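# Reorient a loose object on an upturned robot hand

## Task

With only the right hand (the wrist camera, its post and the arm's final link count as hand), rotate the object lying loose on the upward-facing palm until its orientation in the hand matches the two goal images. It fails if the object contacts anything else, leaves the hand, or if anything is knocked off the table. To finish, the object must rest motionless on the palm or fingers, clear of the wrist, camera and post, with the palm pointing straight up and no hand motor showing moving or overload or building toward a shutdown (a motor dead from the very first reading is exempt); then declare the task complete. The hand is then opened automatically, and the orientation must still be correct with the hand open: only resting on the open hand counts, not anything held in place by the robot.

## Robot and tools

Robot: one arm ending in a right robotic hand with index, middle and ring fingers and a thumb (sixteen motors). Cameras: cam_high (504x504, fixed, looking down at the workspace) and cam_wrist (616x616 fisheye on the wrist). Occasionally a loose object gets a brief external push.

Frames. The state line reports the hand point in the scene frame: origin on the table top under the arm base, +z up, +y to the left when facing +x; position in metres, orientation as quaternion wxyz. Reported positions can be off, more so far out. The hand point sits in front of the palm where thumb tip meets index and middle tips. Its own axes: +z along straightened fingers toward the tips, +x across the palm away from the thumb, +y out of the palm face (palm surface at y = -0.062 m). Straight fingers have knuckles at z = -0.017 m and tips 0.139 m beyond; bending moves tips toward +y. So palm facing up means hand +y pointing to world +z. Only the rubber fingertip caps grip well. A rigid mast on the palm side of the wrist (x +0.05 to +0.10, z -0.16 to -0.11, up to y = +0.06 m) can collide with things, including the object.

execute_actions(actions): a list of up to 15 actions, each a table of up to 15 rows; each row lasts one control step of 1/30 s, and a short table repeats its final row to fill 15 steps. An empty list just returns state and images. Each row is 24 numbers, all in [-1, 1]:
1-6: dx, dy, dz, rx, ry, rz. An offset of the hand point from its measured pose at the start of that action (for a call's first action, the pose last reported), expressed in the hand point's own axes. Every row is relative to that same start, not to the previous row. 1.0 = 0.6 m or 180 degrees; rx, ry, rz form a single rotation vector. Per step the command is clipped to 70 mm and 16 degrees from the measured pose, so big offsets take several actions; afterward the arm only goes to the last clipped pose. Motions often land a centimetre or more short, usually low; the elbow may sag, lowering the hand and tipping the palm each action unless you re-aim at the pose you want.
7-22: absolute goal angles for the hand motors in this order: index_mcp, index_abd, index_pip, index_dip, thumb_cmc, thumb_axl, thumb_mcp, thumb_ipl, middle_mcp, middle_abd, middle_pip, middle_dip, ring_mcp, ring_abd, ring_pip, ring_dip. Each maps linearly between its two stops (degrees at +1 / at -1; value where straight): finger _mcp bends at the knuckle toward the palm (+128/-18; -0.75); _abd swings the finger sideways away from the thumb (+60/-60; 0.00); _pip middle joint (+108/-29; -0.58); _dip end joint (+117/-21; -0.70). thumb_cmc swings the thumb from beside the palm to in front of it (+120/-20; -0.71); thumb_axl rolls it about its length (+140/-27; -0.68); thumb_mcp (+109/-69; -0.23) and thumb_ipl (+108/-77; -0.17) bend it, toward +z with thumb_axl straight, or in the thumb_cmc swing direction with thumb_axl near +0.40.
23: current_limit, a cap for all motors, linear from 0 mA at -1 to 550 mA at +1 (never below 11 mA); it also limits joint speed, and well below 0 a finger may not lift.
24: speed, set-point rate = (speed + 1)/2 x 5.9 rad/s (minimum 0.001 of that). Initially current_limit +0.4, speed -0.6; last values persist.

move(target, speed, blocking): drives the hand point on a straight path toward one pose given as a single 24-number row; its first six numbers are an offset from the pose in the latest result showing one, and the hand numbers are sent at the start. speed is path top speed in m/s, 0.002 to 0.5 (default 0.25), rotation up to twice that in rad/s. Paths last 0.5 to 10 s and are cut at 10 s. It ignores obstacles; faster motion and targets further past contact hit harder. The result adds a move: line with the ending (done, off_target, moving, held, fault) and limits (paced = pose clipped; held = a check blocked steps, after which the arm may lunge), plus distance to target. With blocking=false you get a result after 0.5 s; poll with wait(0), and no other motion is accepted until the move has ended or you call stop.

wait(seconds): 0 to 10 s, holds the last command; returns early if a running move ends. stop(): brakes a running move (needs room). zoom_image(camera, region): enlarges [x0, y0, x1, y1] pixels (max 504x504) of cam_high or cam_wrist's latest image. show_instructions(): shows the goal reference images. finished_scene(scene): ends the given scene (1 or 2) irreversibly and reports success; the next scene's task then appears.

Results: hand_goal (written goals), hand_measured (actual hinge positions, same scale), hand_current_ma (positive pushes toward -1), hand_state per motor: moving, goal (within 0.02), blocked (stalled off goal, pressing), overload (shut down). Also hand_current_limit, hand_speed, Hand target (pose now being driven to), joint positions and torques. A motor at 495 mA or more accumulates seconds (decaying below that); at 5 s it shuts off for 10 s. Pose unreachable means the clearance check altered the command. FAULT or HAND FAULT lines stop the arm and skip the rest of that reply's motion calls; hand numbers sent while the arm is stopped are lost. MOTOR HOT warns near overheating; at 100 C the arm drops.

Avoid: dropping or flicking the object, letting it touch the mast or wrist, pressing fingers hard or long (overload), fast moves, and tilting the palm away from straight up at the end.

Each tool is called after "Emit:" by a JSON object that holds its "fn" and its "kwargs", one argument or row to a line.

Reference images:

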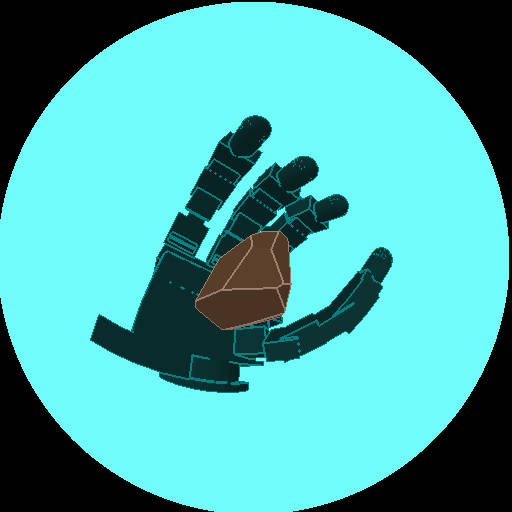

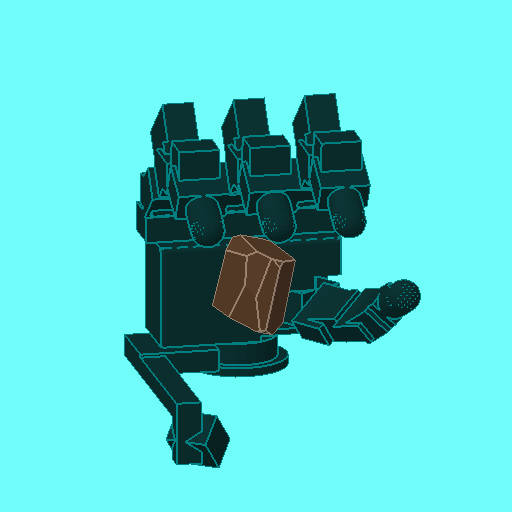

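## Session

Emit:
{"fn": "execute_actions", "kwargs": {
  "actions": []
}}

Scene clock: 0.00 s.
end_effector_position=(+0.4938, +0.0290, +0.4348) hand_goal=(-0.046, +0.000, +0.008, -0.280, +0.104, -0.266, -0.032, +0.018, -0.046, +0.000, +0.008, -0.280, -0.046, +0.000, +0.008, -0.280) hand_measured=(-0.064, +0.000, +0.006, -0.282, +0.090, -0.270, -0.034, +0.016, -0.062, +0.000, +0.006, -0.282, -0.064, +0.000, +0.006, -0.282) hand_current_ma=(-92, +0, -14, -13, -73, -29, -12, -11, -86, +0, -14, -12, -94, +0, -14, -13) hand_state=(goal, goal, goal, goal, goal, goal, goal, goal, goal, goal, goal, goal, goal, goal, goal, goal) hand_current_limit=0.40 hand_speed=-0.60 end_effector_quat_wxyz=(+0.493, +0.490, +0.502, +0.515)
Joint positions: [0.083 1.135 0.603 0.538 0.097 0.022]
Joint velocities: [-0.005 -0.005 -0.012 -0.012 -0.051 -0.081]
Joint torques (N m, as the arm reports them, + toward a larger angle): no reading
Motor temperatures (°C, as the motors report them): [26 26 23 22 26 26]
Hand target: +0.496, +0.030, +0.454; +0.501, +0.481, +0.491, +0.525

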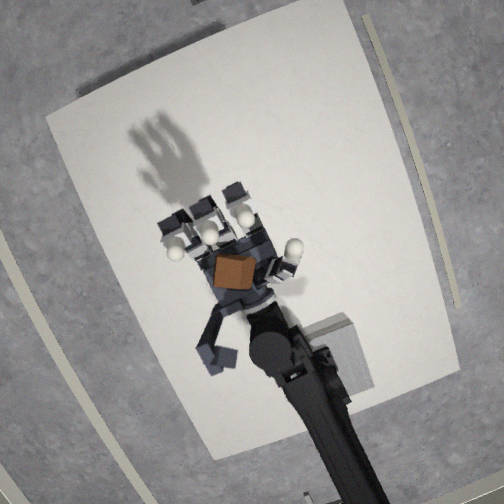

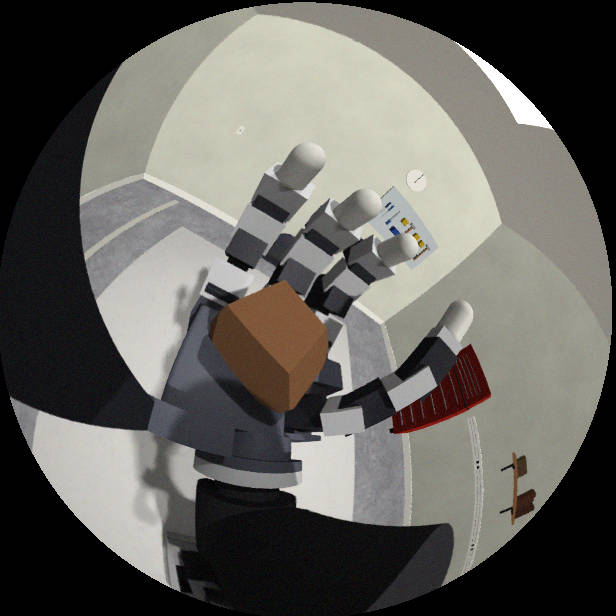

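Emit:
{"fn": "zoom_image", "kwargs": {
  "camera": "cam_high",
  "region": [150, 170, 330, 350]
}}

Emit:
{"fn": "zoom_image", "kwargs": {
  "camera": "cam_wrist",
  "region": [150, 230, 400, 480]
}}

Emit:
{"fn": "show_instructions", "kwargs": {

}}

Region (150, 170, 330, 350) of cam_high's 504x504 image, scaled by 2.800, with more detail than that image has.

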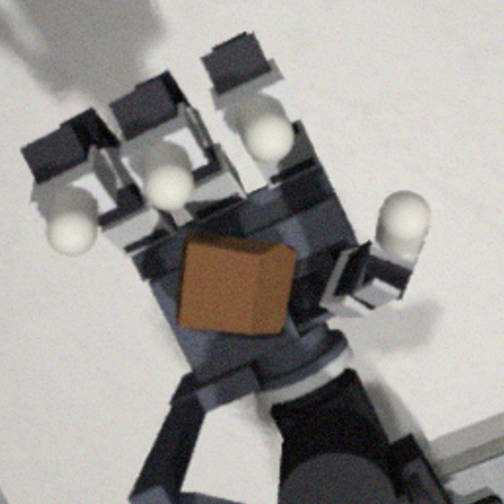

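Region (150, 230, 400, 480) of cam_wrist's 616x616 image, scaled by 2.016, with more detail than that image has.

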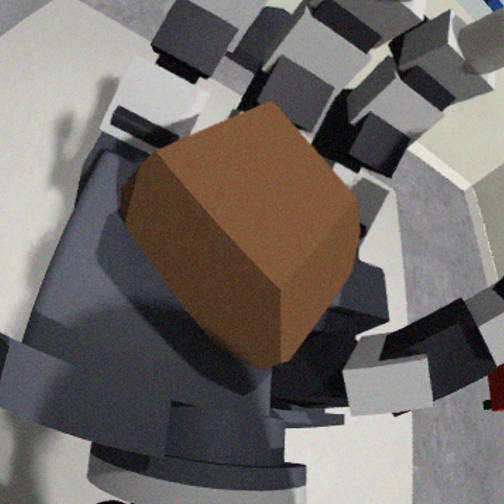

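Reference images for this scene: goal picture from the wrist camera place, goal picture looking into the palm.

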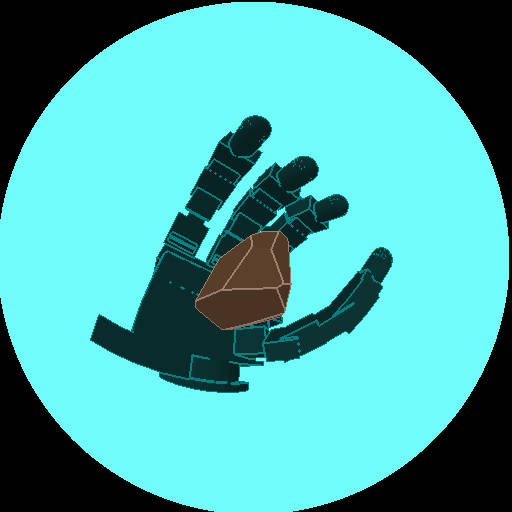

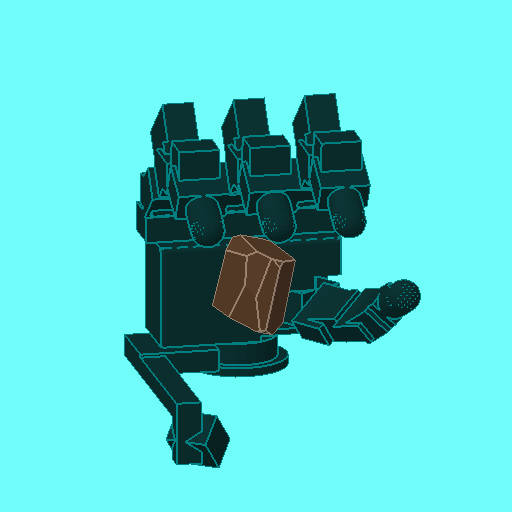

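Emit:
{"fn": "move", "kwargs": {
  "target": [0,0.03,0,0.14,0,0, 0.45,0,-0.5,-0.4, 0.104,-0.266,-0.032,0.018, 0.45,0,-0.5,-0.4, 0.45,0,-0.5,-0.4, 0.4,-0.4],
  "speed": 0.15
}}

Scene clock: 54.40 s.
end_effector_position=(+0.4909, +0.0275, +0.4071) hand_goal=(+0.450, +0.000, -0.500, -0.400, +0.104, -0.266, -0.032, +0.018, +0.450, +0.000, -0.500, -0.400, +0.450, +0.000, -0.500, -0.400) hand_measured=(+0.440, +0.000, -0.498, -0.398, +0.092, -0.270, -0.032, +0.016, +0.440, +0.000, -0.498, -0.398, +0.440, +0.000, -0.498, -0.398) hand_current_ma=(-57, +0, +6, +14, -64, -28, +3, -8, -54, +0, +6, +14, -58, +0, +6, +15) hand_state=(goal, goal, goal, goal, goal, goal, goal, goal, goal, goal, goal, goal, goal, goal, goal, goal) hand_current_limit=0.40 hand_speed=-0.40 end_effector_quat_wxyz=(+0.363, +0.594, +0.618, +0.365)
Joint positions: [ 0.083  0.968  0.784 -0.317  0.089  0.046]
Joint velocities: [-0.005  0.005 -0.007 -0.017 -0.037  0.051]
Joint torques (N m, as the arm reports them, + toward a larger angle): [ 1.99 -8.07 14.06  2.21  0.03  0.08]
Motor temperatures (°C, as the motors report them): [26 26 30 23 26 26]
Hand target: +0.492, +0.029, +0.453; +0.377, +0.585, +0.602, +0.391
Off the commanded pose: 0.046 m, 4 deg.
move: off_target
camera_calibration (this result's frames):
cam_wrist: T_world_to_cam=[[0.321399, -0.776184, 0.54244, -0.323458], [-0.869409, -0.468885, -0.155803, 0.45573], [0.375274, -0.421527, -0.825521, 0.286901], [0, 0, 0, 1]] pos_world=[0.392509, 0.0835581, 0.483303]

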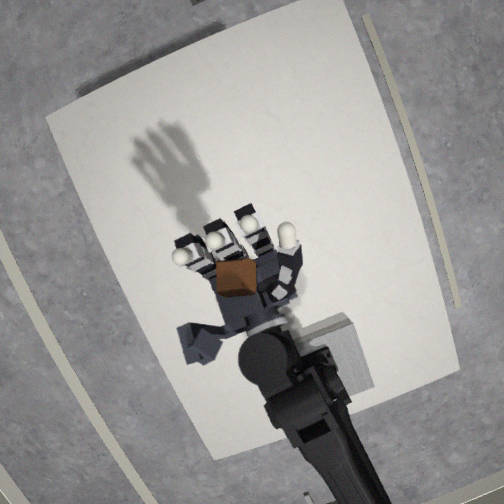

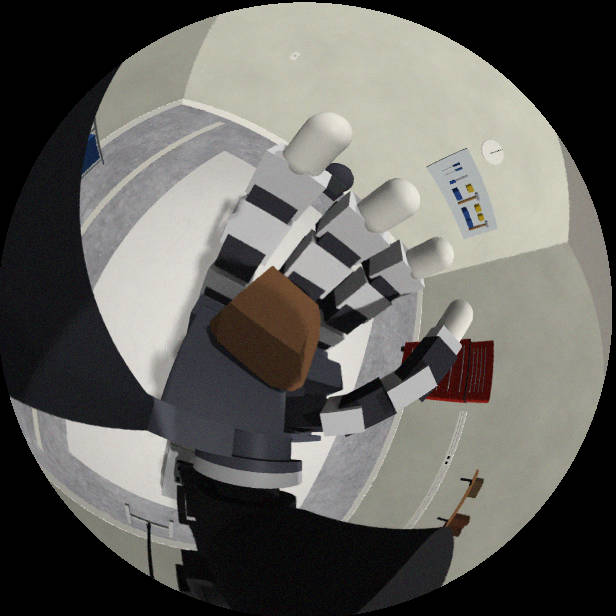

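Emit:
{"fn": "zoom_image", "kwargs": {
  "camera": "cam_high",
  "region": [170, 200, 310, 340]
}}

Emit:
{"fn": "zoom_image", "kwargs": {
  "camera": "cam_wrist",
  "region": [170, 230, 370, 430]
}}

Region (170, 200, 310, 340) of cam_high's 504x504 image, scaled by 3.600, with more detail than that image has.

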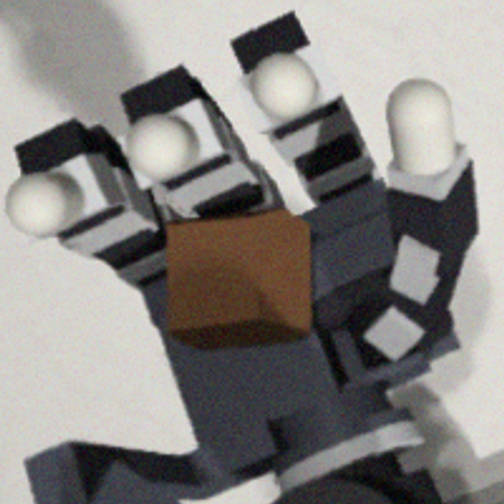

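Region (170, 230, 370, 430) of cam_wrist's 616x616 image, scaled by 2.520, with more detail than that image has.

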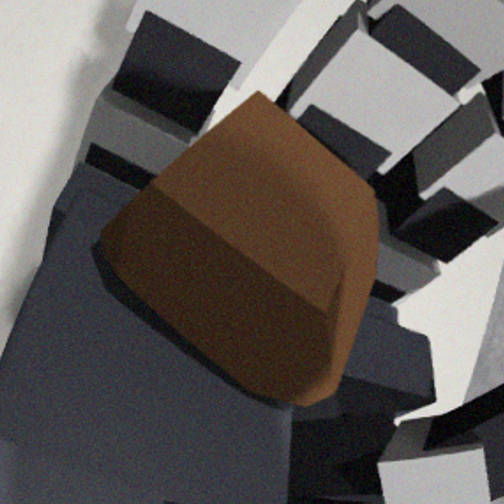

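Emit:
{"fn": "move", "kwargs": {
  "target": [0,0.04,-0.06,0.15,0,0, 0.45,0,-0.5,-0.4, 0.104,-0.266,-0.032,0.018, 0.45,0,-0.5,-0.4, 0.45,0,-0.5,-0.4, 0.4,-0.4],
  "speed": 0.15
}}

Emit:
{"fn": "zoom_image", "kwargs": {
  "camera": "cam_high",
  "region": [170, 200, 330, 360]
}}

Emit:
{"fn": "zoom_image", "kwargs": {
  "camera": "cam_wrist",
  "region": [170, 230, 370, 430]
}}

Scene clock: 69.60 s.
end_effector_position=(+0.4652, +0.0261, +0.4145) hand_goal=(+0.450, +0.000, -0.500, -0.400, +0.104, -0.266, -0.032, +0.018, +0.450, +0.000, -0.500, -0.400, +0.450, +0.000, -0.500, -0.400) hand_measured=(+0.440, +0.000, -0.500, -0.398, +0.096, -0.270, -0.030, +0.018, +0.440, +0.000, -0.500, -0.398, +0.440, +0.000, -0.500, -0.398) hand_current_ma=(-57, +0, +0, +13, -41, -28, +14, -6, -58, +0, +0, +12, -58, +0, +0, +13) hand_state=(goal, goal, goal, goal, goal, goal, goal, goal, goal, goal, goal, goal, goal, goal, goal, goal) hand_current_limit=0.40 hand_speed=-0.40 end_effector_quat_wxyz=(+0.209, +0.661, +0.694, +0.192)
Joint positions: [ 0.083  1.037  1.159 -1.132  0.068  0.067]
Joint velocities: [-0.005 -0.005 -0.007 -0.027 -0.081  0.022]
Joint torques (N m, as the arm reports them, + toward a larger angle): [ 1.99 -5.5  13.41  1.65  0.06  0.11]
Motor temperatures (°C, as the motors report them): [26 26 32 22 26 26]
Hand target: +0.472, +0.028, +0.444; +0.218, +0.661, +0.687, +0.208
Off the commanded pose: 0.031 m, 2 deg.
move: off_target
camera_calibration (this result's frames):
cam_wrist: T_world_to_cam=[[0.546257, -0.76218, 0.347399, -0.344464], [-0.834673, -0.460565, 0.301994, 0.227658], [-0.0701738, -0.454931, -0.887758, 0.535977], [0, 0, 0, 1]] pos_world=[0.415797, 0.0861401, 0.526732]

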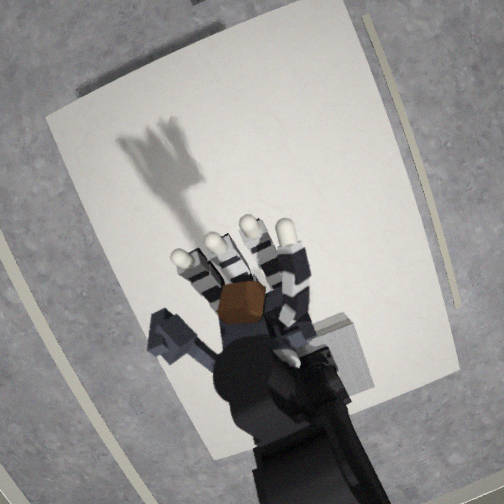

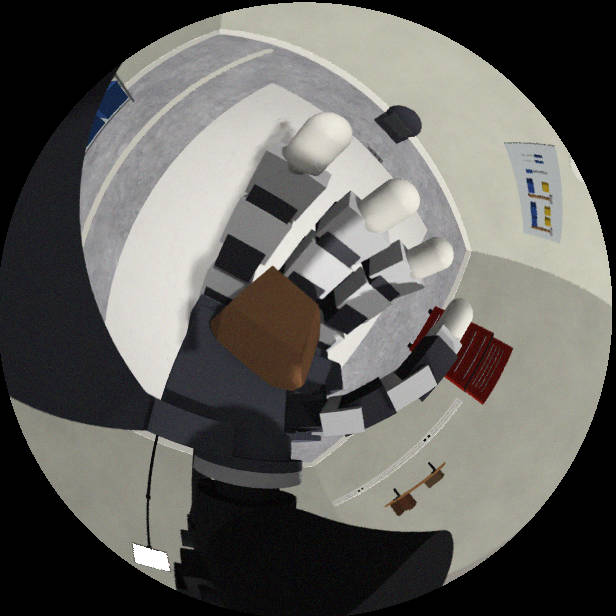

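Region (170, 200, 330, 360) of cam_high's 504x504 image, scaled by 3.150, with more detail than that image has.

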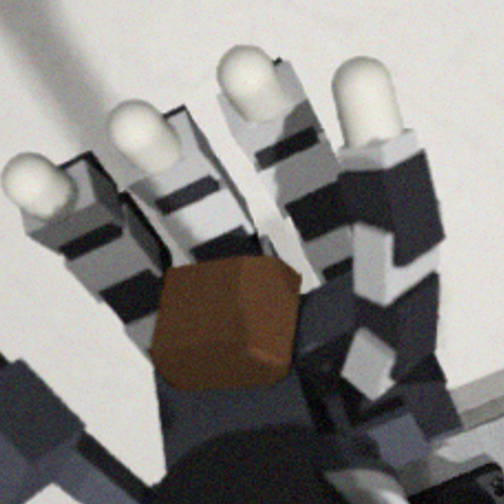

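Region (170, 230, 370, 430) of cam_wrist's 616x616 image, scaled by 2.520, with more detail than that image has.

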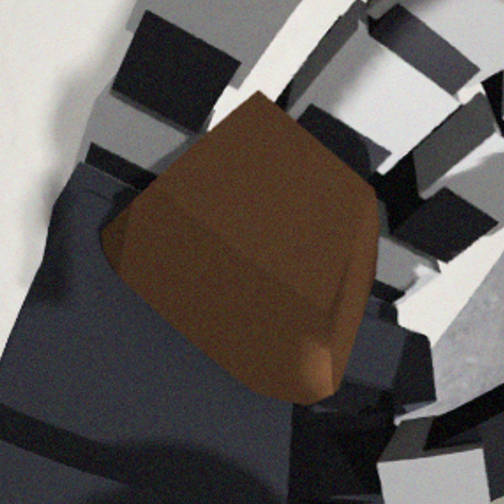

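Emit:
{"fn": "move", "kwargs": {
  "target": [0,0.01,0,-0.17,0,0, 0.45,0,-0.5,-0.4, 0.6,0.4,-0.23,-0.17, 0.45,0,-0.5,-0.4, 0.45,0,-0.5,-0.4, 0.4,-0.4],
  "speed": 0.2
}}

Emit:
{"fn": "zoom_image", "kwargs": {
  "camera": "cam_high",
  "region": [170, 200, 330, 360]
}}

Scene clock: 87.33 s.
end_effector_position=(+0.4687, +0.0253, +0.4013) hand_goal=(+0.450, +0.000, -0.500, -0.400, +0.600, +0.400, -0.230, -0.170, +0.450, +0.000, -0.500, -0.400, +0.450, +0.000, -0.500, -0.400) hand_measured=(+0.440, +0.000, -0.500, -0.398, +0.598, +0.398, -0.226, -0.168, +0.438, +0.000, -0.500, -0.398, +0.440, +0.000, -0.500, -0.398) hand_current_ma=(-57, +0, -1, +13, -10, -16, +20, +16, -62, +0, -1, +12, -58, +0, -1, +13) hand_state=(goal, goal, goal, goal, goal, goal, goal, goal, goal, goal, goal, goal, goal, goal, goal, goal) hand_current_limit=0.40 hand_speed=-0.40 end_effector_quat_wxyz=(+0.356, +0.596, +0.625, +0.356)
Joint positions: [ 0.083  0.9    0.749 -0.377  0.087  0.041]
Joint velocities: [ 0.005 -0.005  0.007 -0.002 -0.007 -0.022]
Joint torques (N m, as the arm reports them, + toward a larger angle): [ 1.98 -6.45  9.68  4.5   0.19 -0.14]
Motor temperatures (°C, as the motors report them): [26 26 33 22 26 26]
Hand target: +0.468, +0.026, +0.419; +0.373, +0.584, +0.618, +0.371
Off the commanded pose: 0.017 m, 3 deg.
move: off_target
camera_calibration (this result's frames):
cam_wrist: T_world_to_cam=[[0.338642, -0.771248, 0.538979, -0.32172], [-0.871265, -0.473319, -0.129874, 0.425071], [0.355274, -0.425613, -0.832247, 0.301718], [0, 0, 0, 1]] pos_world=[0.372104, 0.0814835, 0.47971]

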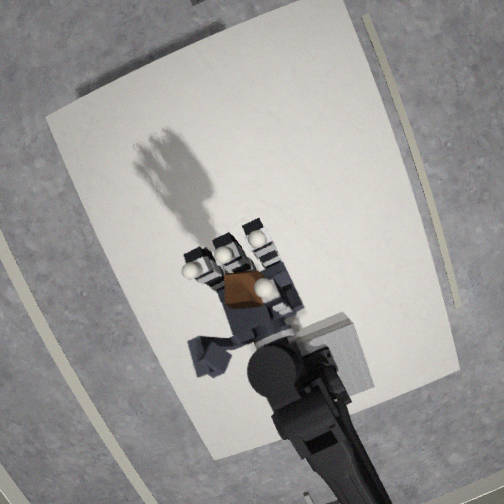

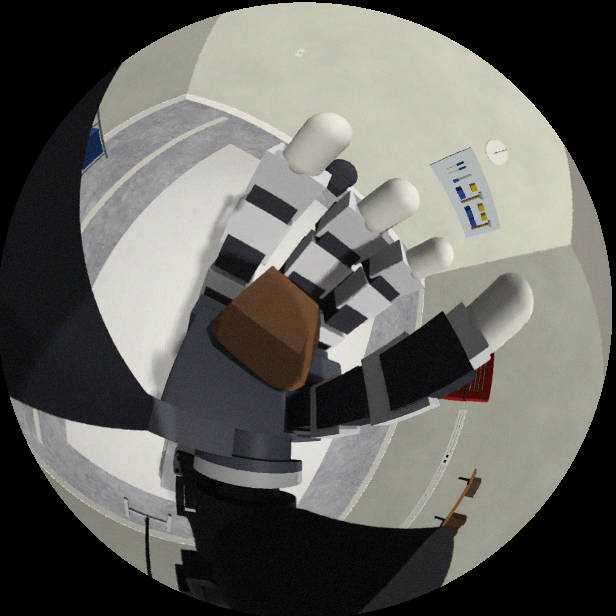

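Region (170, 200, 330, 360) of cam_high's 504x504 image, scaled by 3.150, with more detail than that image has.

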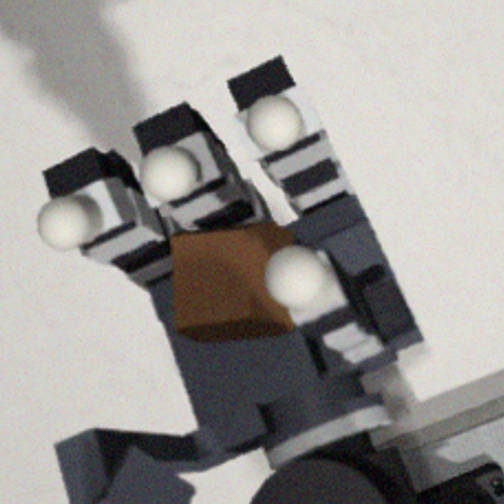

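Emit:
{"fn": "execute_actions", "kwargs": {
  "actions": [
    [[0,0.025,-0.014,-0.015,0,0, 0.45,0,-0.5,-0.4, 1.0,0.4,-0.23,-0.17, 0.45,0,-0.5,-0.4, 0.45,0,-0.5,-0.4, 0.4,-0.6]],
    [[0,0.025,-0.014,-0.015,0,0, 0.45,0,-0.5,-0.4, 1.0,0.4,-0.23,-0.17, 0.45,0,-0.5,-0.4, 0.45,0,-0.5,-0.4, 0.4,-0.6]]
  ]
}}

Emit:
{"fn": "zoom_image", "kwargs": {
  "camera": "cam_high",
  "region": [170, 200, 330, 360]
}}

Scene clock: 92.60 s.
end_effector_position=(+0.4687, +0.0254, +0.4013) hand_goal=(+0.450, +0.000, -0.500, -0.400, +1.000, +0.400, -0.230, -0.170, +0.450, +0.000, -0.500, -0.400, +0.450, +0.000, -0.500, -0.400) hand_measured=(+0.440, +0.000, -0.500, -0.398, +0.976, +0.398, -0.228, -0.168, +0.438, +0.000, -0.500, -0.398, +0.436, +0.000, -0.500, -0.398) hand_current_ma=(-57, +0, -1, +13, -127, -15, +13, +14, -62, +0, -1, +12, -75, +0, -1, +13) hand_state=(goal, goal, goal, goal, blocked, goal, goal, goal, goal, goal, goal, goal, goal, goal, goal, goal) hand_current_limit=0.40 hand_speed=-0.60 end_effector_quat_wxyz=(+0.357, +0.596, +0.625, +0.356)
Joint positions: [ 0.083  0.9    0.749 -0.377  0.087  0.041]
Joint velocities: [-0.005 -0.005 -0.007  0.002  0.022  0.007]
Joint torques (N m, as the arm reports them, + toward a larger angle): [ 2.13 -6.15 10.02  4.16  0.16 -0.01]
Motor temperatures (°C, as the motors report them): [26 26 32 23 26 26]
Hand target: +0.468, +0.026, +0.418; +0.370, +0.588, +0.617, +0.370
Off the commanded pose: 0.017 m, 3 deg.
camera_calibration (this result's frames):
cam_wrist: T_world_to_cam=[[0.338783, -0.771005, 0.539237, -0.321875], [-0.871175, -0.473526, -0.129723, 0.424992], [0.35536, -0.425822, -0.832103, 0.301644], [0, 0, 0, 1]] pos_world=[0.372096, 0.0815241, 0.479697]

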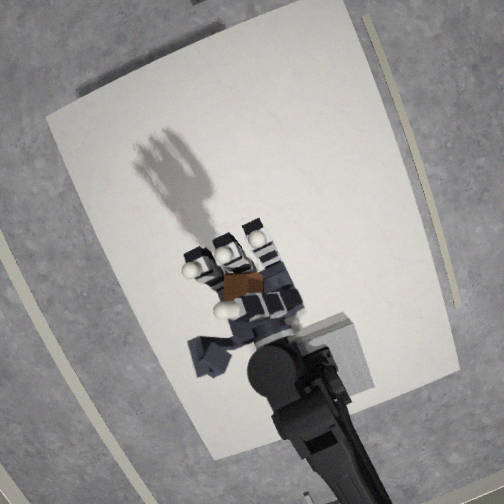

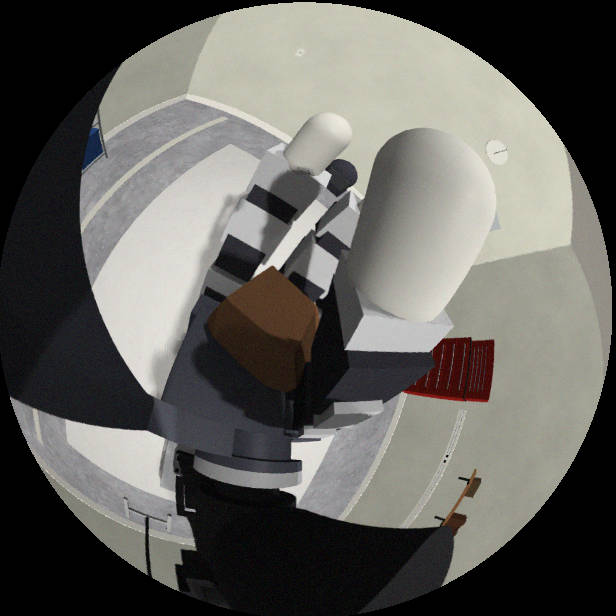

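Region (170, 200, 330, 360) of cam_high's 504x504 image, scaled by 3.150, with more detail than that image has.

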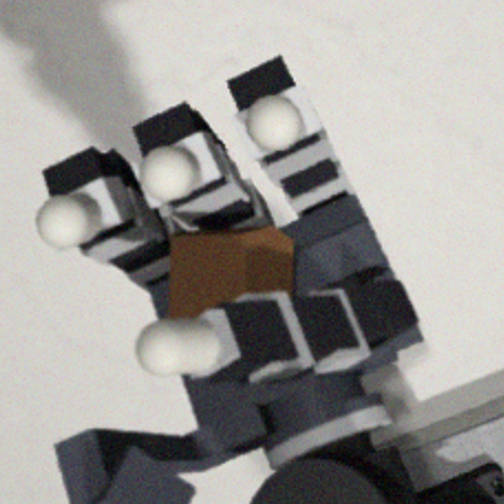

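Emit:
{"fn": "execute_actions", "kwargs": {
  "actions": [
    [[0,0.025,-0.014,-0.015,0,0, 0.45,0,-0.5,-0.4, -0.6,0.3,-0.23,-0.17, 0.45,0,-0.5,-0.4, 0.45,0,-0.5,-0.4, 0.4,0.0]],
    [[0,0.025,-0.014,-0.015,0,0, 0.45,0,-0.5,-0.4, -0.6,0.3,0.9,0.8, 0.45,0,-0.5,-0.4, 0.45,0,-0.5,-0.4, 0.4,0.0]],
    [[0,0.025,-0.014,-0.015,0,0, 0.45,0,-0.5,-0.4, -0.6,0.3,0.9,0.8, 0.45,0,-0.5,-0.4, 0.45,0,-0.5,-0.4, 0.4,0.0]]
  ]
}}

Emit:
{"fn": "zoom_image", "kwargs": {
  "camera": "cam_high",
  "region": [170, 200, 330, 360]
}}

Scene clock: 101.07 s.
end_effector_position=(+0.4687, +0.0254, +0.4013) hand_goal=(+0.450, +0.000, -0.500, -0.400, -0.600, +0.300, +0.900, +0.800, +0.450, +0.000, -0.500, -0.400, +0.450, +0.000, -0.500, -0.400) hand_measured=(+0.440, +0.000, -0.500, -0.398, -0.600, +0.298, +0.658, +0.704, +0.438, +0.000, -0.500, -0.398, +0.436, +0.000, -0.500, -0.398) hand_current_ma=(-57, +0, -1, +13, -3, -8, -62, -59, -62, +0, -1, +12, -75, +0, -1, +13) hand_state=(goal, goal, goal, goal, goal, goal, moving, moving, goal, goal, goal, goal, goal, goal, goal, goal) hand_current_limit=0.40 hand_speed=0.00 end_effector_quat_wxyz=(+0.357, +0.596, +0.625, +0.356)
Joint positions: [ 0.083  0.9    0.749 -0.377  0.087  0.041]
Joint velocities: [ 0.005 -0.005 -0.017  0.007  0.051 -0.022]
Joint torques (N m, as the arm reports them, + toward a larger angle): [ 1.86 -6.09  9.97  4.18  0.18 -0.07]
Motor temperatures (°C, as the motors report them): [26 26 32 23 26 26]
Hand target: +0.468, +0.026, +0.418; +0.370, +0.588, +0.617, +0.370
Off the commanded pose: 0.017 m, 3 deg.
camera_calibration (this result's frames):
cam_wrist: T_world_to_cam=[[0.338783, -0.771005, 0.539237, -0.321875], [-0.871175, -0.473526, -0.129723, 0.424992], [0.35536, -0.425822, -0.832103, 0.301644], [0, 0, 0, 1]] pos_world=[0.372096, 0.0815241, 0.479697]

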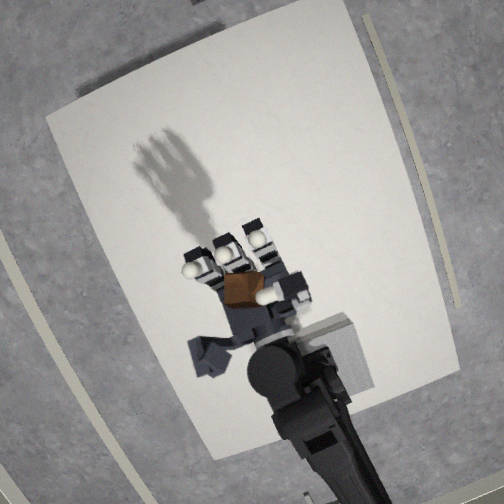

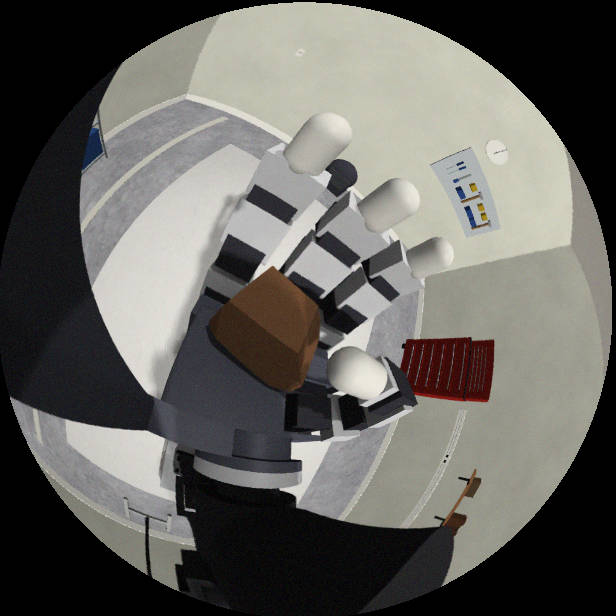

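Region (170, 200, 330, 360) of cam_high's 504x504 image, scaled by 3.150, with more detail than that image has.

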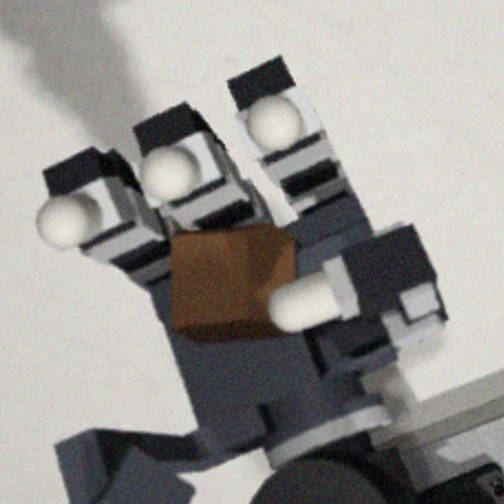

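Emit:
{"fn": "execute_actions", "kwargs": {
  "actions": [
    [[0,0.025,-0.014,-0.015,0,0, 0.45,0,-0.5,-0.4, -0.3,0.4,0.9,0.8, 0.2,0,-0.5,-0.4, 0.3,0,-0.5,-0.4, 0.4,-0.5]],
    [[0,0.025,-0.014,-0.015,0,0, 0.45,0,-0.5,-0.4, -0.3,0.4,0.9,0.8, 0.2,0,-0.5,-0.4, 0.3,0,-0.5,-0.4, 0.4,-0.5]]
  ]
}}

Emit:
{"fn": "zoom_image", "kwargs": {
  "camera": "cam_high",
  "region": [170, 200, 330, 360]
}}

Scene clock: 104.90 s.
end_effector_position=(+0.4687, +0.0254, +0.4013) hand_goal=(+0.450, +0.000, -0.500, -0.400, -0.300, +0.400, +0.900, +0.800, +0.200, +0.000, -0.500, -0.400, +0.300, +0.000, -0.500, -0.400) hand_measured=(+0.440, +0.000, -0.500, -0.398, -0.342, +0.398, +0.884, +0.796, +0.192, +0.000, -0.500, -0.398, +0.290, +0.000, -0.500, -0.398) hand_current_ma=(-57, +0, -1, +13, -221, -17, -107, -21, -46, +0, -1, +12, -54, +0, -1, +13) hand_state=(goal, goal, goal, goal, blocked, goal, goal, goal, goal, goal, goal, goal, goal, goal, goal, goal) hand_current_limit=0.40 hand_speed=-0.50 end_effector_quat_wxyz=(+0.357, +0.596, +0.625, +0.356)
Joint positions: [ 0.083  0.9    0.749 -0.377  0.087  0.041]
Joint velocities: [-0.005  0.005 -0.017 -0.012 -0.022 -0.066]
Joint torques (N m, as the arm reports them, + toward a larger angle): [ 1.94 -6.1  10.03  4.2   0.19 -0.05]
Motor temperatures (°C, as the motors report them): [26 26 32 23 26 26]
Hand target: +0.468, +0.026, +0.418; +0.370, +0.588, +0.617, +0.370
Off the commanded pose: 0.017 m, 3 deg.
camera_calibration (this result's frames):
cam_wrist: T_world_to_cam=[[0.338783, -0.771005, 0.539237, -0.321875], [-0.871175, -0.473526, -0.129723, 0.424992], [0.35536, -0.425822, -0.832103, 0.301644], [0, 0, 0, 1]] pos_world=[0.372096, 0.0815241, 0.479697]

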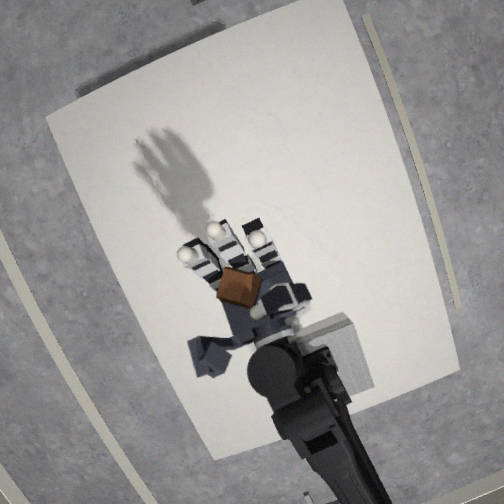

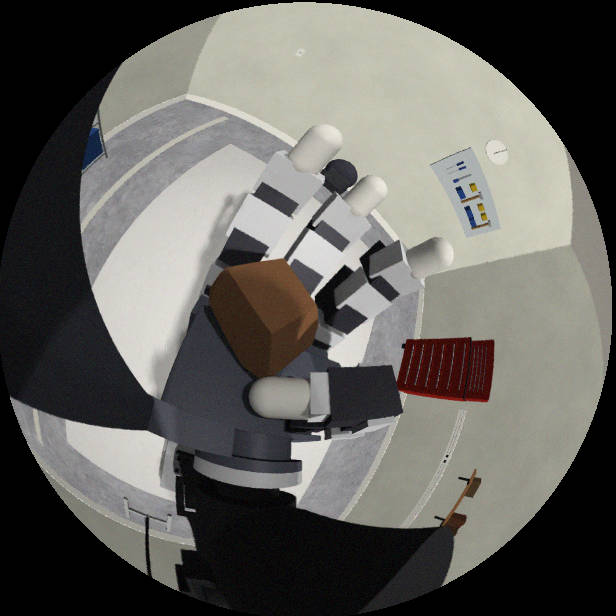

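Region (170, 200, 330, 360) of cam_high's 504x504 image, scaled by 3.150, with more detail than that image has.

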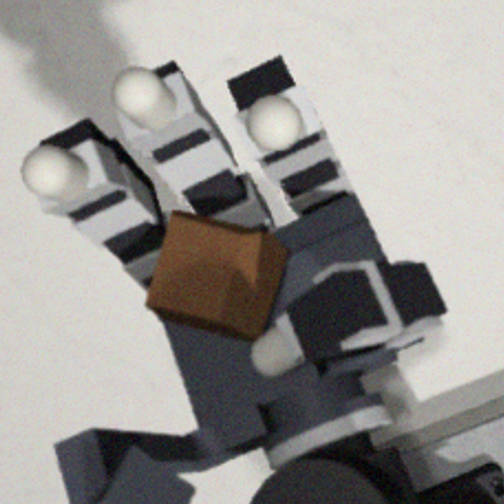

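Emit:
{"fn": "zoom_image", "kwargs": {
  "camera": "cam_wrist",
  "region": [170, 230, 370, 430]
}}

Emit:
{"fn": "execute_actions", "kwargs": {
  "actions": [
    [[0,0.025,-0.014,-0.015,0,0, 0.45,0,-0.5,-0.4, -0.7,0.4,0.9,1.0, 0.2,0,-0.5,-0.4, 0.2,0,-0.5,-0.4, 0.4,-0.3]],
    [[0,0.025,-0.014,-0.015,0,0, 0.45,0,-0.5,-0.4, -0.65,0.22,0.95,1.0, 0.2,0,-0.5,-0.4, 0.2,0,-0.5,-0.4, 0.4,-0.3]],
    [[0,0.025,-0.014,-0.015,0,0, 0.45,0,-0.5,-0.4, -0.35,0.22,0.9,0.75, 0.2,0,-0.5,-0.4, 0.2,0,-0.5,-0.4, 0.4,-0.5]],
    [[0,0.025,-0.014,-0.015,0,0, 0.45,0,-0.5,-0.4, -0.35,0.22,0.9,0.75, 0.2,0,-0.5,-0.4, 0.2,0,-0.5,-0.4, 0.4,-0.5]]
  ]
}}

Emit:
{"fn": "zoom_image", "kwargs": {
  "camera": "cam_high",
  "region": [170, 200, 330, 360]
}}

Region (170, 230, 370, 430) of cam_wrist's 616x616 image, scaled by 2.520, with more detail than that image has.

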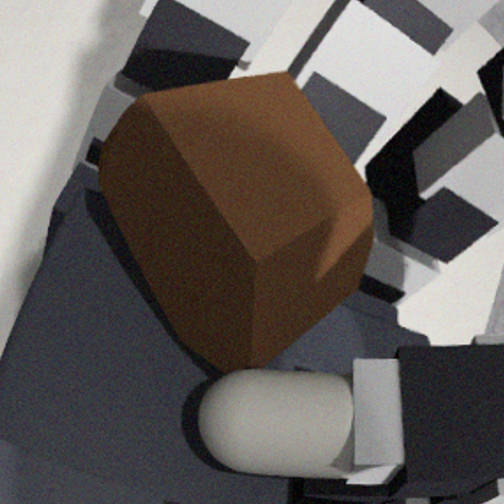

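Scene clock: 113.83 s.
end_effector_position=(+0.4687, +0.0254, +0.4013) hand_goal=(+0.450, +0.000, -0.500, -0.400, -0.350, +0.220, +0.900, +0.750, +0.200, +0.000, -0.500, -0.400, +0.200, +0.000, -0.500, -0.400) hand_measured=(+0.440, +0.000, -0.500, -0.398, -0.374, +0.230, +0.902, +0.762, +0.190, +0.000, -0.500, -0.398, +0.178, +0.000, -0.500, -0.398) hand_current_ma=(-57, +0, -1, +13, -118, +66, +11, +80, -49, +0, -1, +12, -118, +0, -2, +13) hand_state=(goal, goal, goal, goal, blocked, goal, goal, goal, goal, goal, goal, goal, blocked, goal, goal, goal) hand_current_limit=0.40 hand_speed=-0.50 end_effector_quat_wxyz=(+0.357, +0.596, +0.625, +0.356)
Joint positions: [ 0.083  0.9    0.749 -0.377  0.087  0.041]
Joint velocities: [ 0.005 -0.005 -0.002 -0.007 -0.007 -0.037]
Joint torques (N m, as the arm reports them, + toward a larger angle): [ 2.02 -6.1   9.97  4.2   0.19 -0.07]
Motor temperatures (°C, as the motors report them): [26 26 31 23 26 26]
Hand target: +0.468, +0.026, +0.418; +0.370, +0.588, +0.617, +0.370
Off the commanded pose: 0.017 m, 3 deg.
camera_calibration (this result's frames):
cam_wrist: T_world_to_cam=[[0.338783, -0.771005, 0.539237, -0.321875], [-0.871175, -0.473526, -0.129723, 0.424992], [0.35536, -0.425822, -0.832103, 0.301644], [0, 0, 0, 1]] pos_world=[0.372096, 0.0815241, 0.479697]

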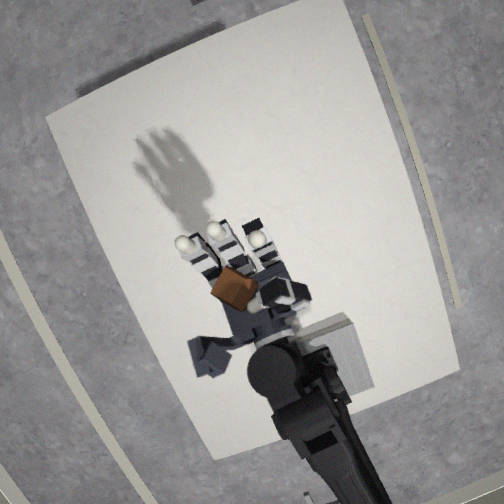

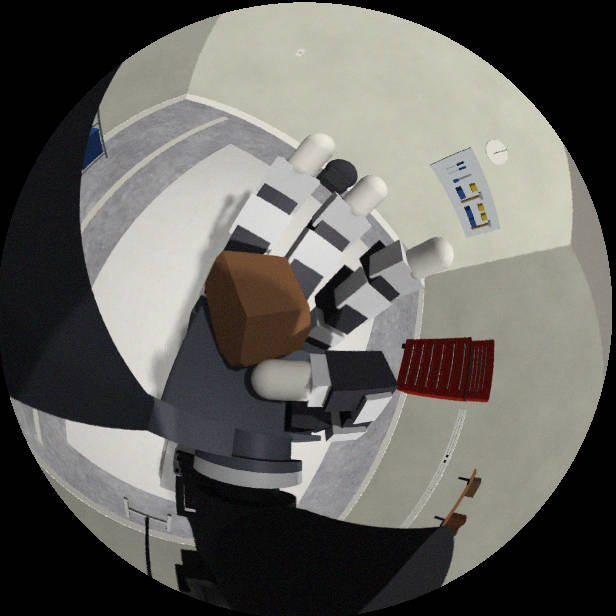

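Region (170, 200, 330, 360) of cam_high's 504x504 image, scaled by 3.150, with more detail than that image has.

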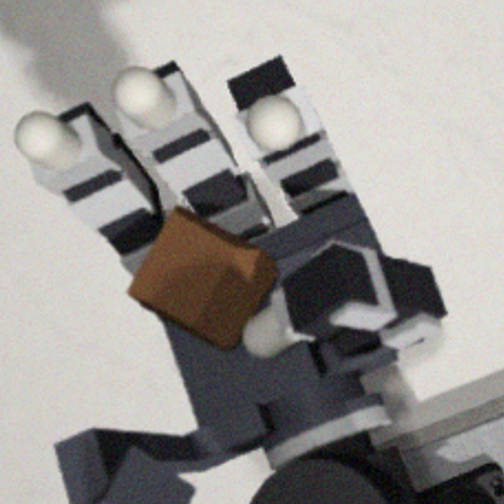

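Emit:
{"fn": "execute_actions", "kwargs": {
  "actions": [
    [[0,0.025,-0.014,-0.015,0,0, 0.45,0,-0.5,-0.4, -0.37,0.22,0.9,0.75, -0.1,0,-0.5,-0.4, 0.3,0,-0.5,-0.4, 0.4,-0.5]],
    [[0,0.025,-0.014,-0.015,0,0, 0.45,0,-0.5,-0.4, -0.37,0.22,0.9,0.75, -0.1,0,-0.5,-0.4, 0.5,-0.25,-0.5,-0.4, 0.4,-0.5]],
    [[0,0.025,-0.014,-0.015,0,0, 0.45,0,-0.5,-0.4, -0.37,0.22,0.9,0.75, -0.1,0,-0.5,-0.4, 0.5,-0.25,-0.5,-0.4, 0.4,-0.5]]
  ]
}}

Emit:
{"fn": "zoom_image", "kwargs": {
  "camera": "cam_high",
  "region": [170, 200, 330, 360]
}}

Scene clock: 121.17 s.
end_effector_position=(+0.4687, +0.0254, +0.4013) hand_goal=(+0.450, +0.000, -0.500, -0.400, -0.370, +0.220, +0.900, +0.750, -0.100, +0.000, -0.500, -0.400, +0.500, -0.250, -0.500, -0.400) hand_measured=(+0.440, +0.000, -0.500, -0.398, -0.378, +0.238, +0.904, +0.762, -0.110, +0.000, -0.500, -0.398, +0.256, -0.248, -0.500, -0.398) hand_current_ma=(-57, +0, -1, +13, -39, +109, +23, +80, -53, +0, -4, +11, -385, +8, -2, +13) hand_state=(goal, goal, goal, goal, goal, goal, goal, goal, goal, goal, goal, goal, blocked, goal, goal, goal) hand_current_limit=0.40 hand_speed=-0.50 end_effector_quat_wxyz=(+0.357, +0.596, +0.625, +0.356)
Joint positions: [ 0.083  0.9    0.749 -0.377  0.087  0.041]
Joint velocities: [-0.005  0.005  0.002 -0.027  0.007  0.022]
Joint torques (N m, as the arm reports them, + toward a larger angle): [ 1.99 -6.32 10.02  4.23  0.2  -0.05]
Motor temperatures (°C, as the motors report them): [26 26 31 23 26 26]
Hand target: +0.468, +0.026, +0.418; +0.370, +0.588, +0.617, +0.370
Off the commanded pose: 0.017 m, 3 deg.
camera_calibration (this result's frames):
cam_wrist: T_world_to_cam=[[0.338783, -0.771005, 0.539237, -0.321875], [-0.871175, -0.473526, -0.129723, 0.424992], [0.35536, -0.425822, -0.832103, 0.301644], [0, 0, 0, 1]] pos_world=[0.372096, 0.0815241, 0.479697]

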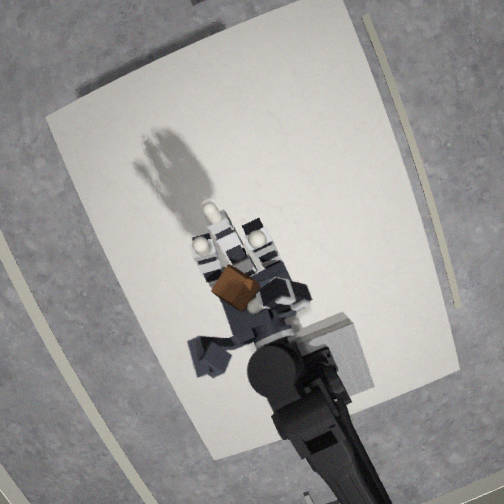

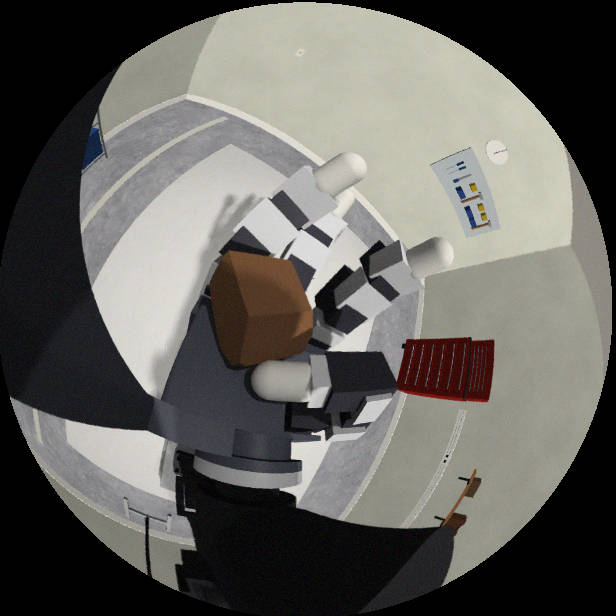

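Region (170, 200, 330, 360) of cam_high's 504x504 image, scaled by 3.150, with more detail than that image has.

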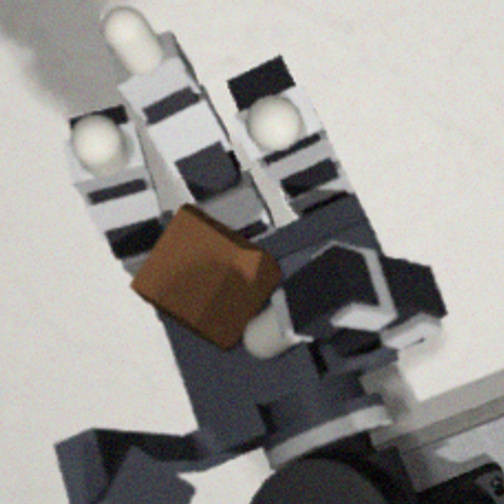

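Emit:
{"fn": "execute_actions", "kwargs": {
  "actions": [
    [[0,0.025,-0.014,-0.015,0,0, 0.45,0,-0.5,-0.4, -0.75,0.3,0.9,1.0, -0.1,0,-0.5,-0.4, 0.3,-0.25,-0.5,-0.4, 0.4,-0.5]],
    [[0,0.025,-0.014,-0.015,0,0, 0.45,0,-0.5,-0.4, -0.75,0.3,0.9,1.0, -0.1,0,-0.5,-0.4, 0.55,-0.25,-0.5,-0.4, 0.4,-0.5]],
    [[0,0.025,-0.014,-0.015,0,0, 0.45,0,-0.5,-0.4, -0.75,0.3,0.9,1.0, -0.1,0,-0.5,-0.4, 0.55,-0.25,-0.5,-0.4, 0.4,-0.5]]
  ]
}}

Emit:
{"fn": "zoom_image", "kwargs": {
  "camera": "cam_high",
  "region": [170, 200, 330, 360]
}}

Scene clock: 126.53 s.
end_effector_position=(+0.4687, +0.0254, +0.4013) hand_goal=(+0.450, +0.000, -0.500, -0.400, -0.750, +0.300, +0.900, +1.000, -0.100, +0.000, -0.500, -0.400, +0.550, -0.250, -0.500, -0.400) hand_measured=(+0.440, +0.000, -0.500, -0.398, -0.750, +0.294, +0.898, +0.998, -0.110, +0.000, -0.500, -0.398, +0.532, -0.248, -0.500, -0.398) hand_current_ma=(-57, +0, -1, +13, +2, -42, -8, -12, -57, +0, -4, +11, -93, +8, -2, +13) hand_state=(goal, goal, goal, goal, goal, goal, goal, goal, goal, goal, goal, goal, goal, goal, goal, goal) hand_current_limit=0.40 hand_speed=-0.50 end_effector_quat_wxyz=(+0.357, +0.596, +0.625, +0.356)
Joint positions: [ 0.083  0.9    0.749 -0.377  0.087  0.041]
Joint velocities: [ 0.015 -0.005 -0.012  0.007 -0.007  0.007]
Joint torques (N m, as the arm reports them, + toward a larger angle): [ 2.06 -6.09 10.09  4.16  0.19 -0.07]
Motor temperatures (°C, as the motors report them): [26 26 31 23 26 26]
Hand target: +0.468, +0.026, +0.418; +0.370, +0.588, +0.617, +0.370
Off the commanded pose: 0.017 m, 3 deg.
camera_calibration (this result's frames):
cam_wrist: T_world_to_cam=[[0.338783, -0.771005, 0.539237, -0.321875], [-0.871175, -0.473526, -0.129723, 0.424992], [0.35536, -0.425822, -0.832103, 0.301644], [0, 0, 0, 1]] pos_world=[0.372096, 0.0815241, 0.479697]

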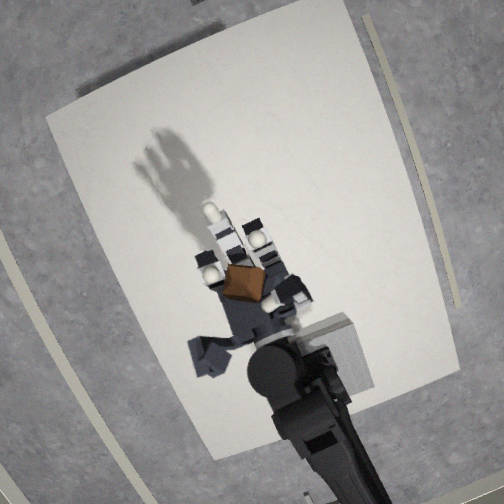

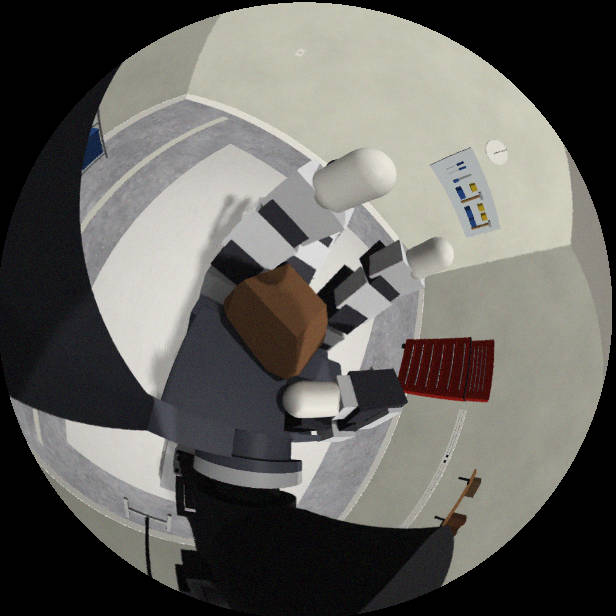

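Region (170, 200, 330, 360) of cam_high's 504x504 image, scaled by 3.150, with more detail than that image has.

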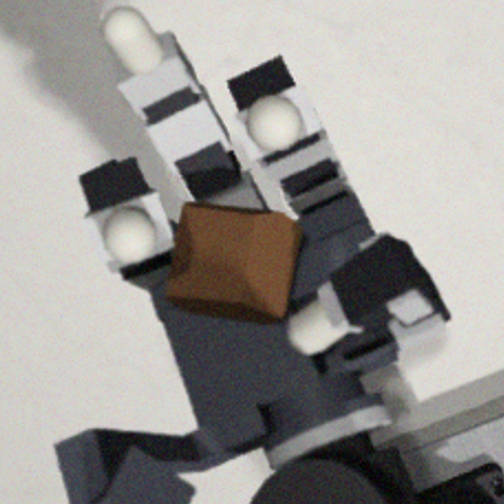

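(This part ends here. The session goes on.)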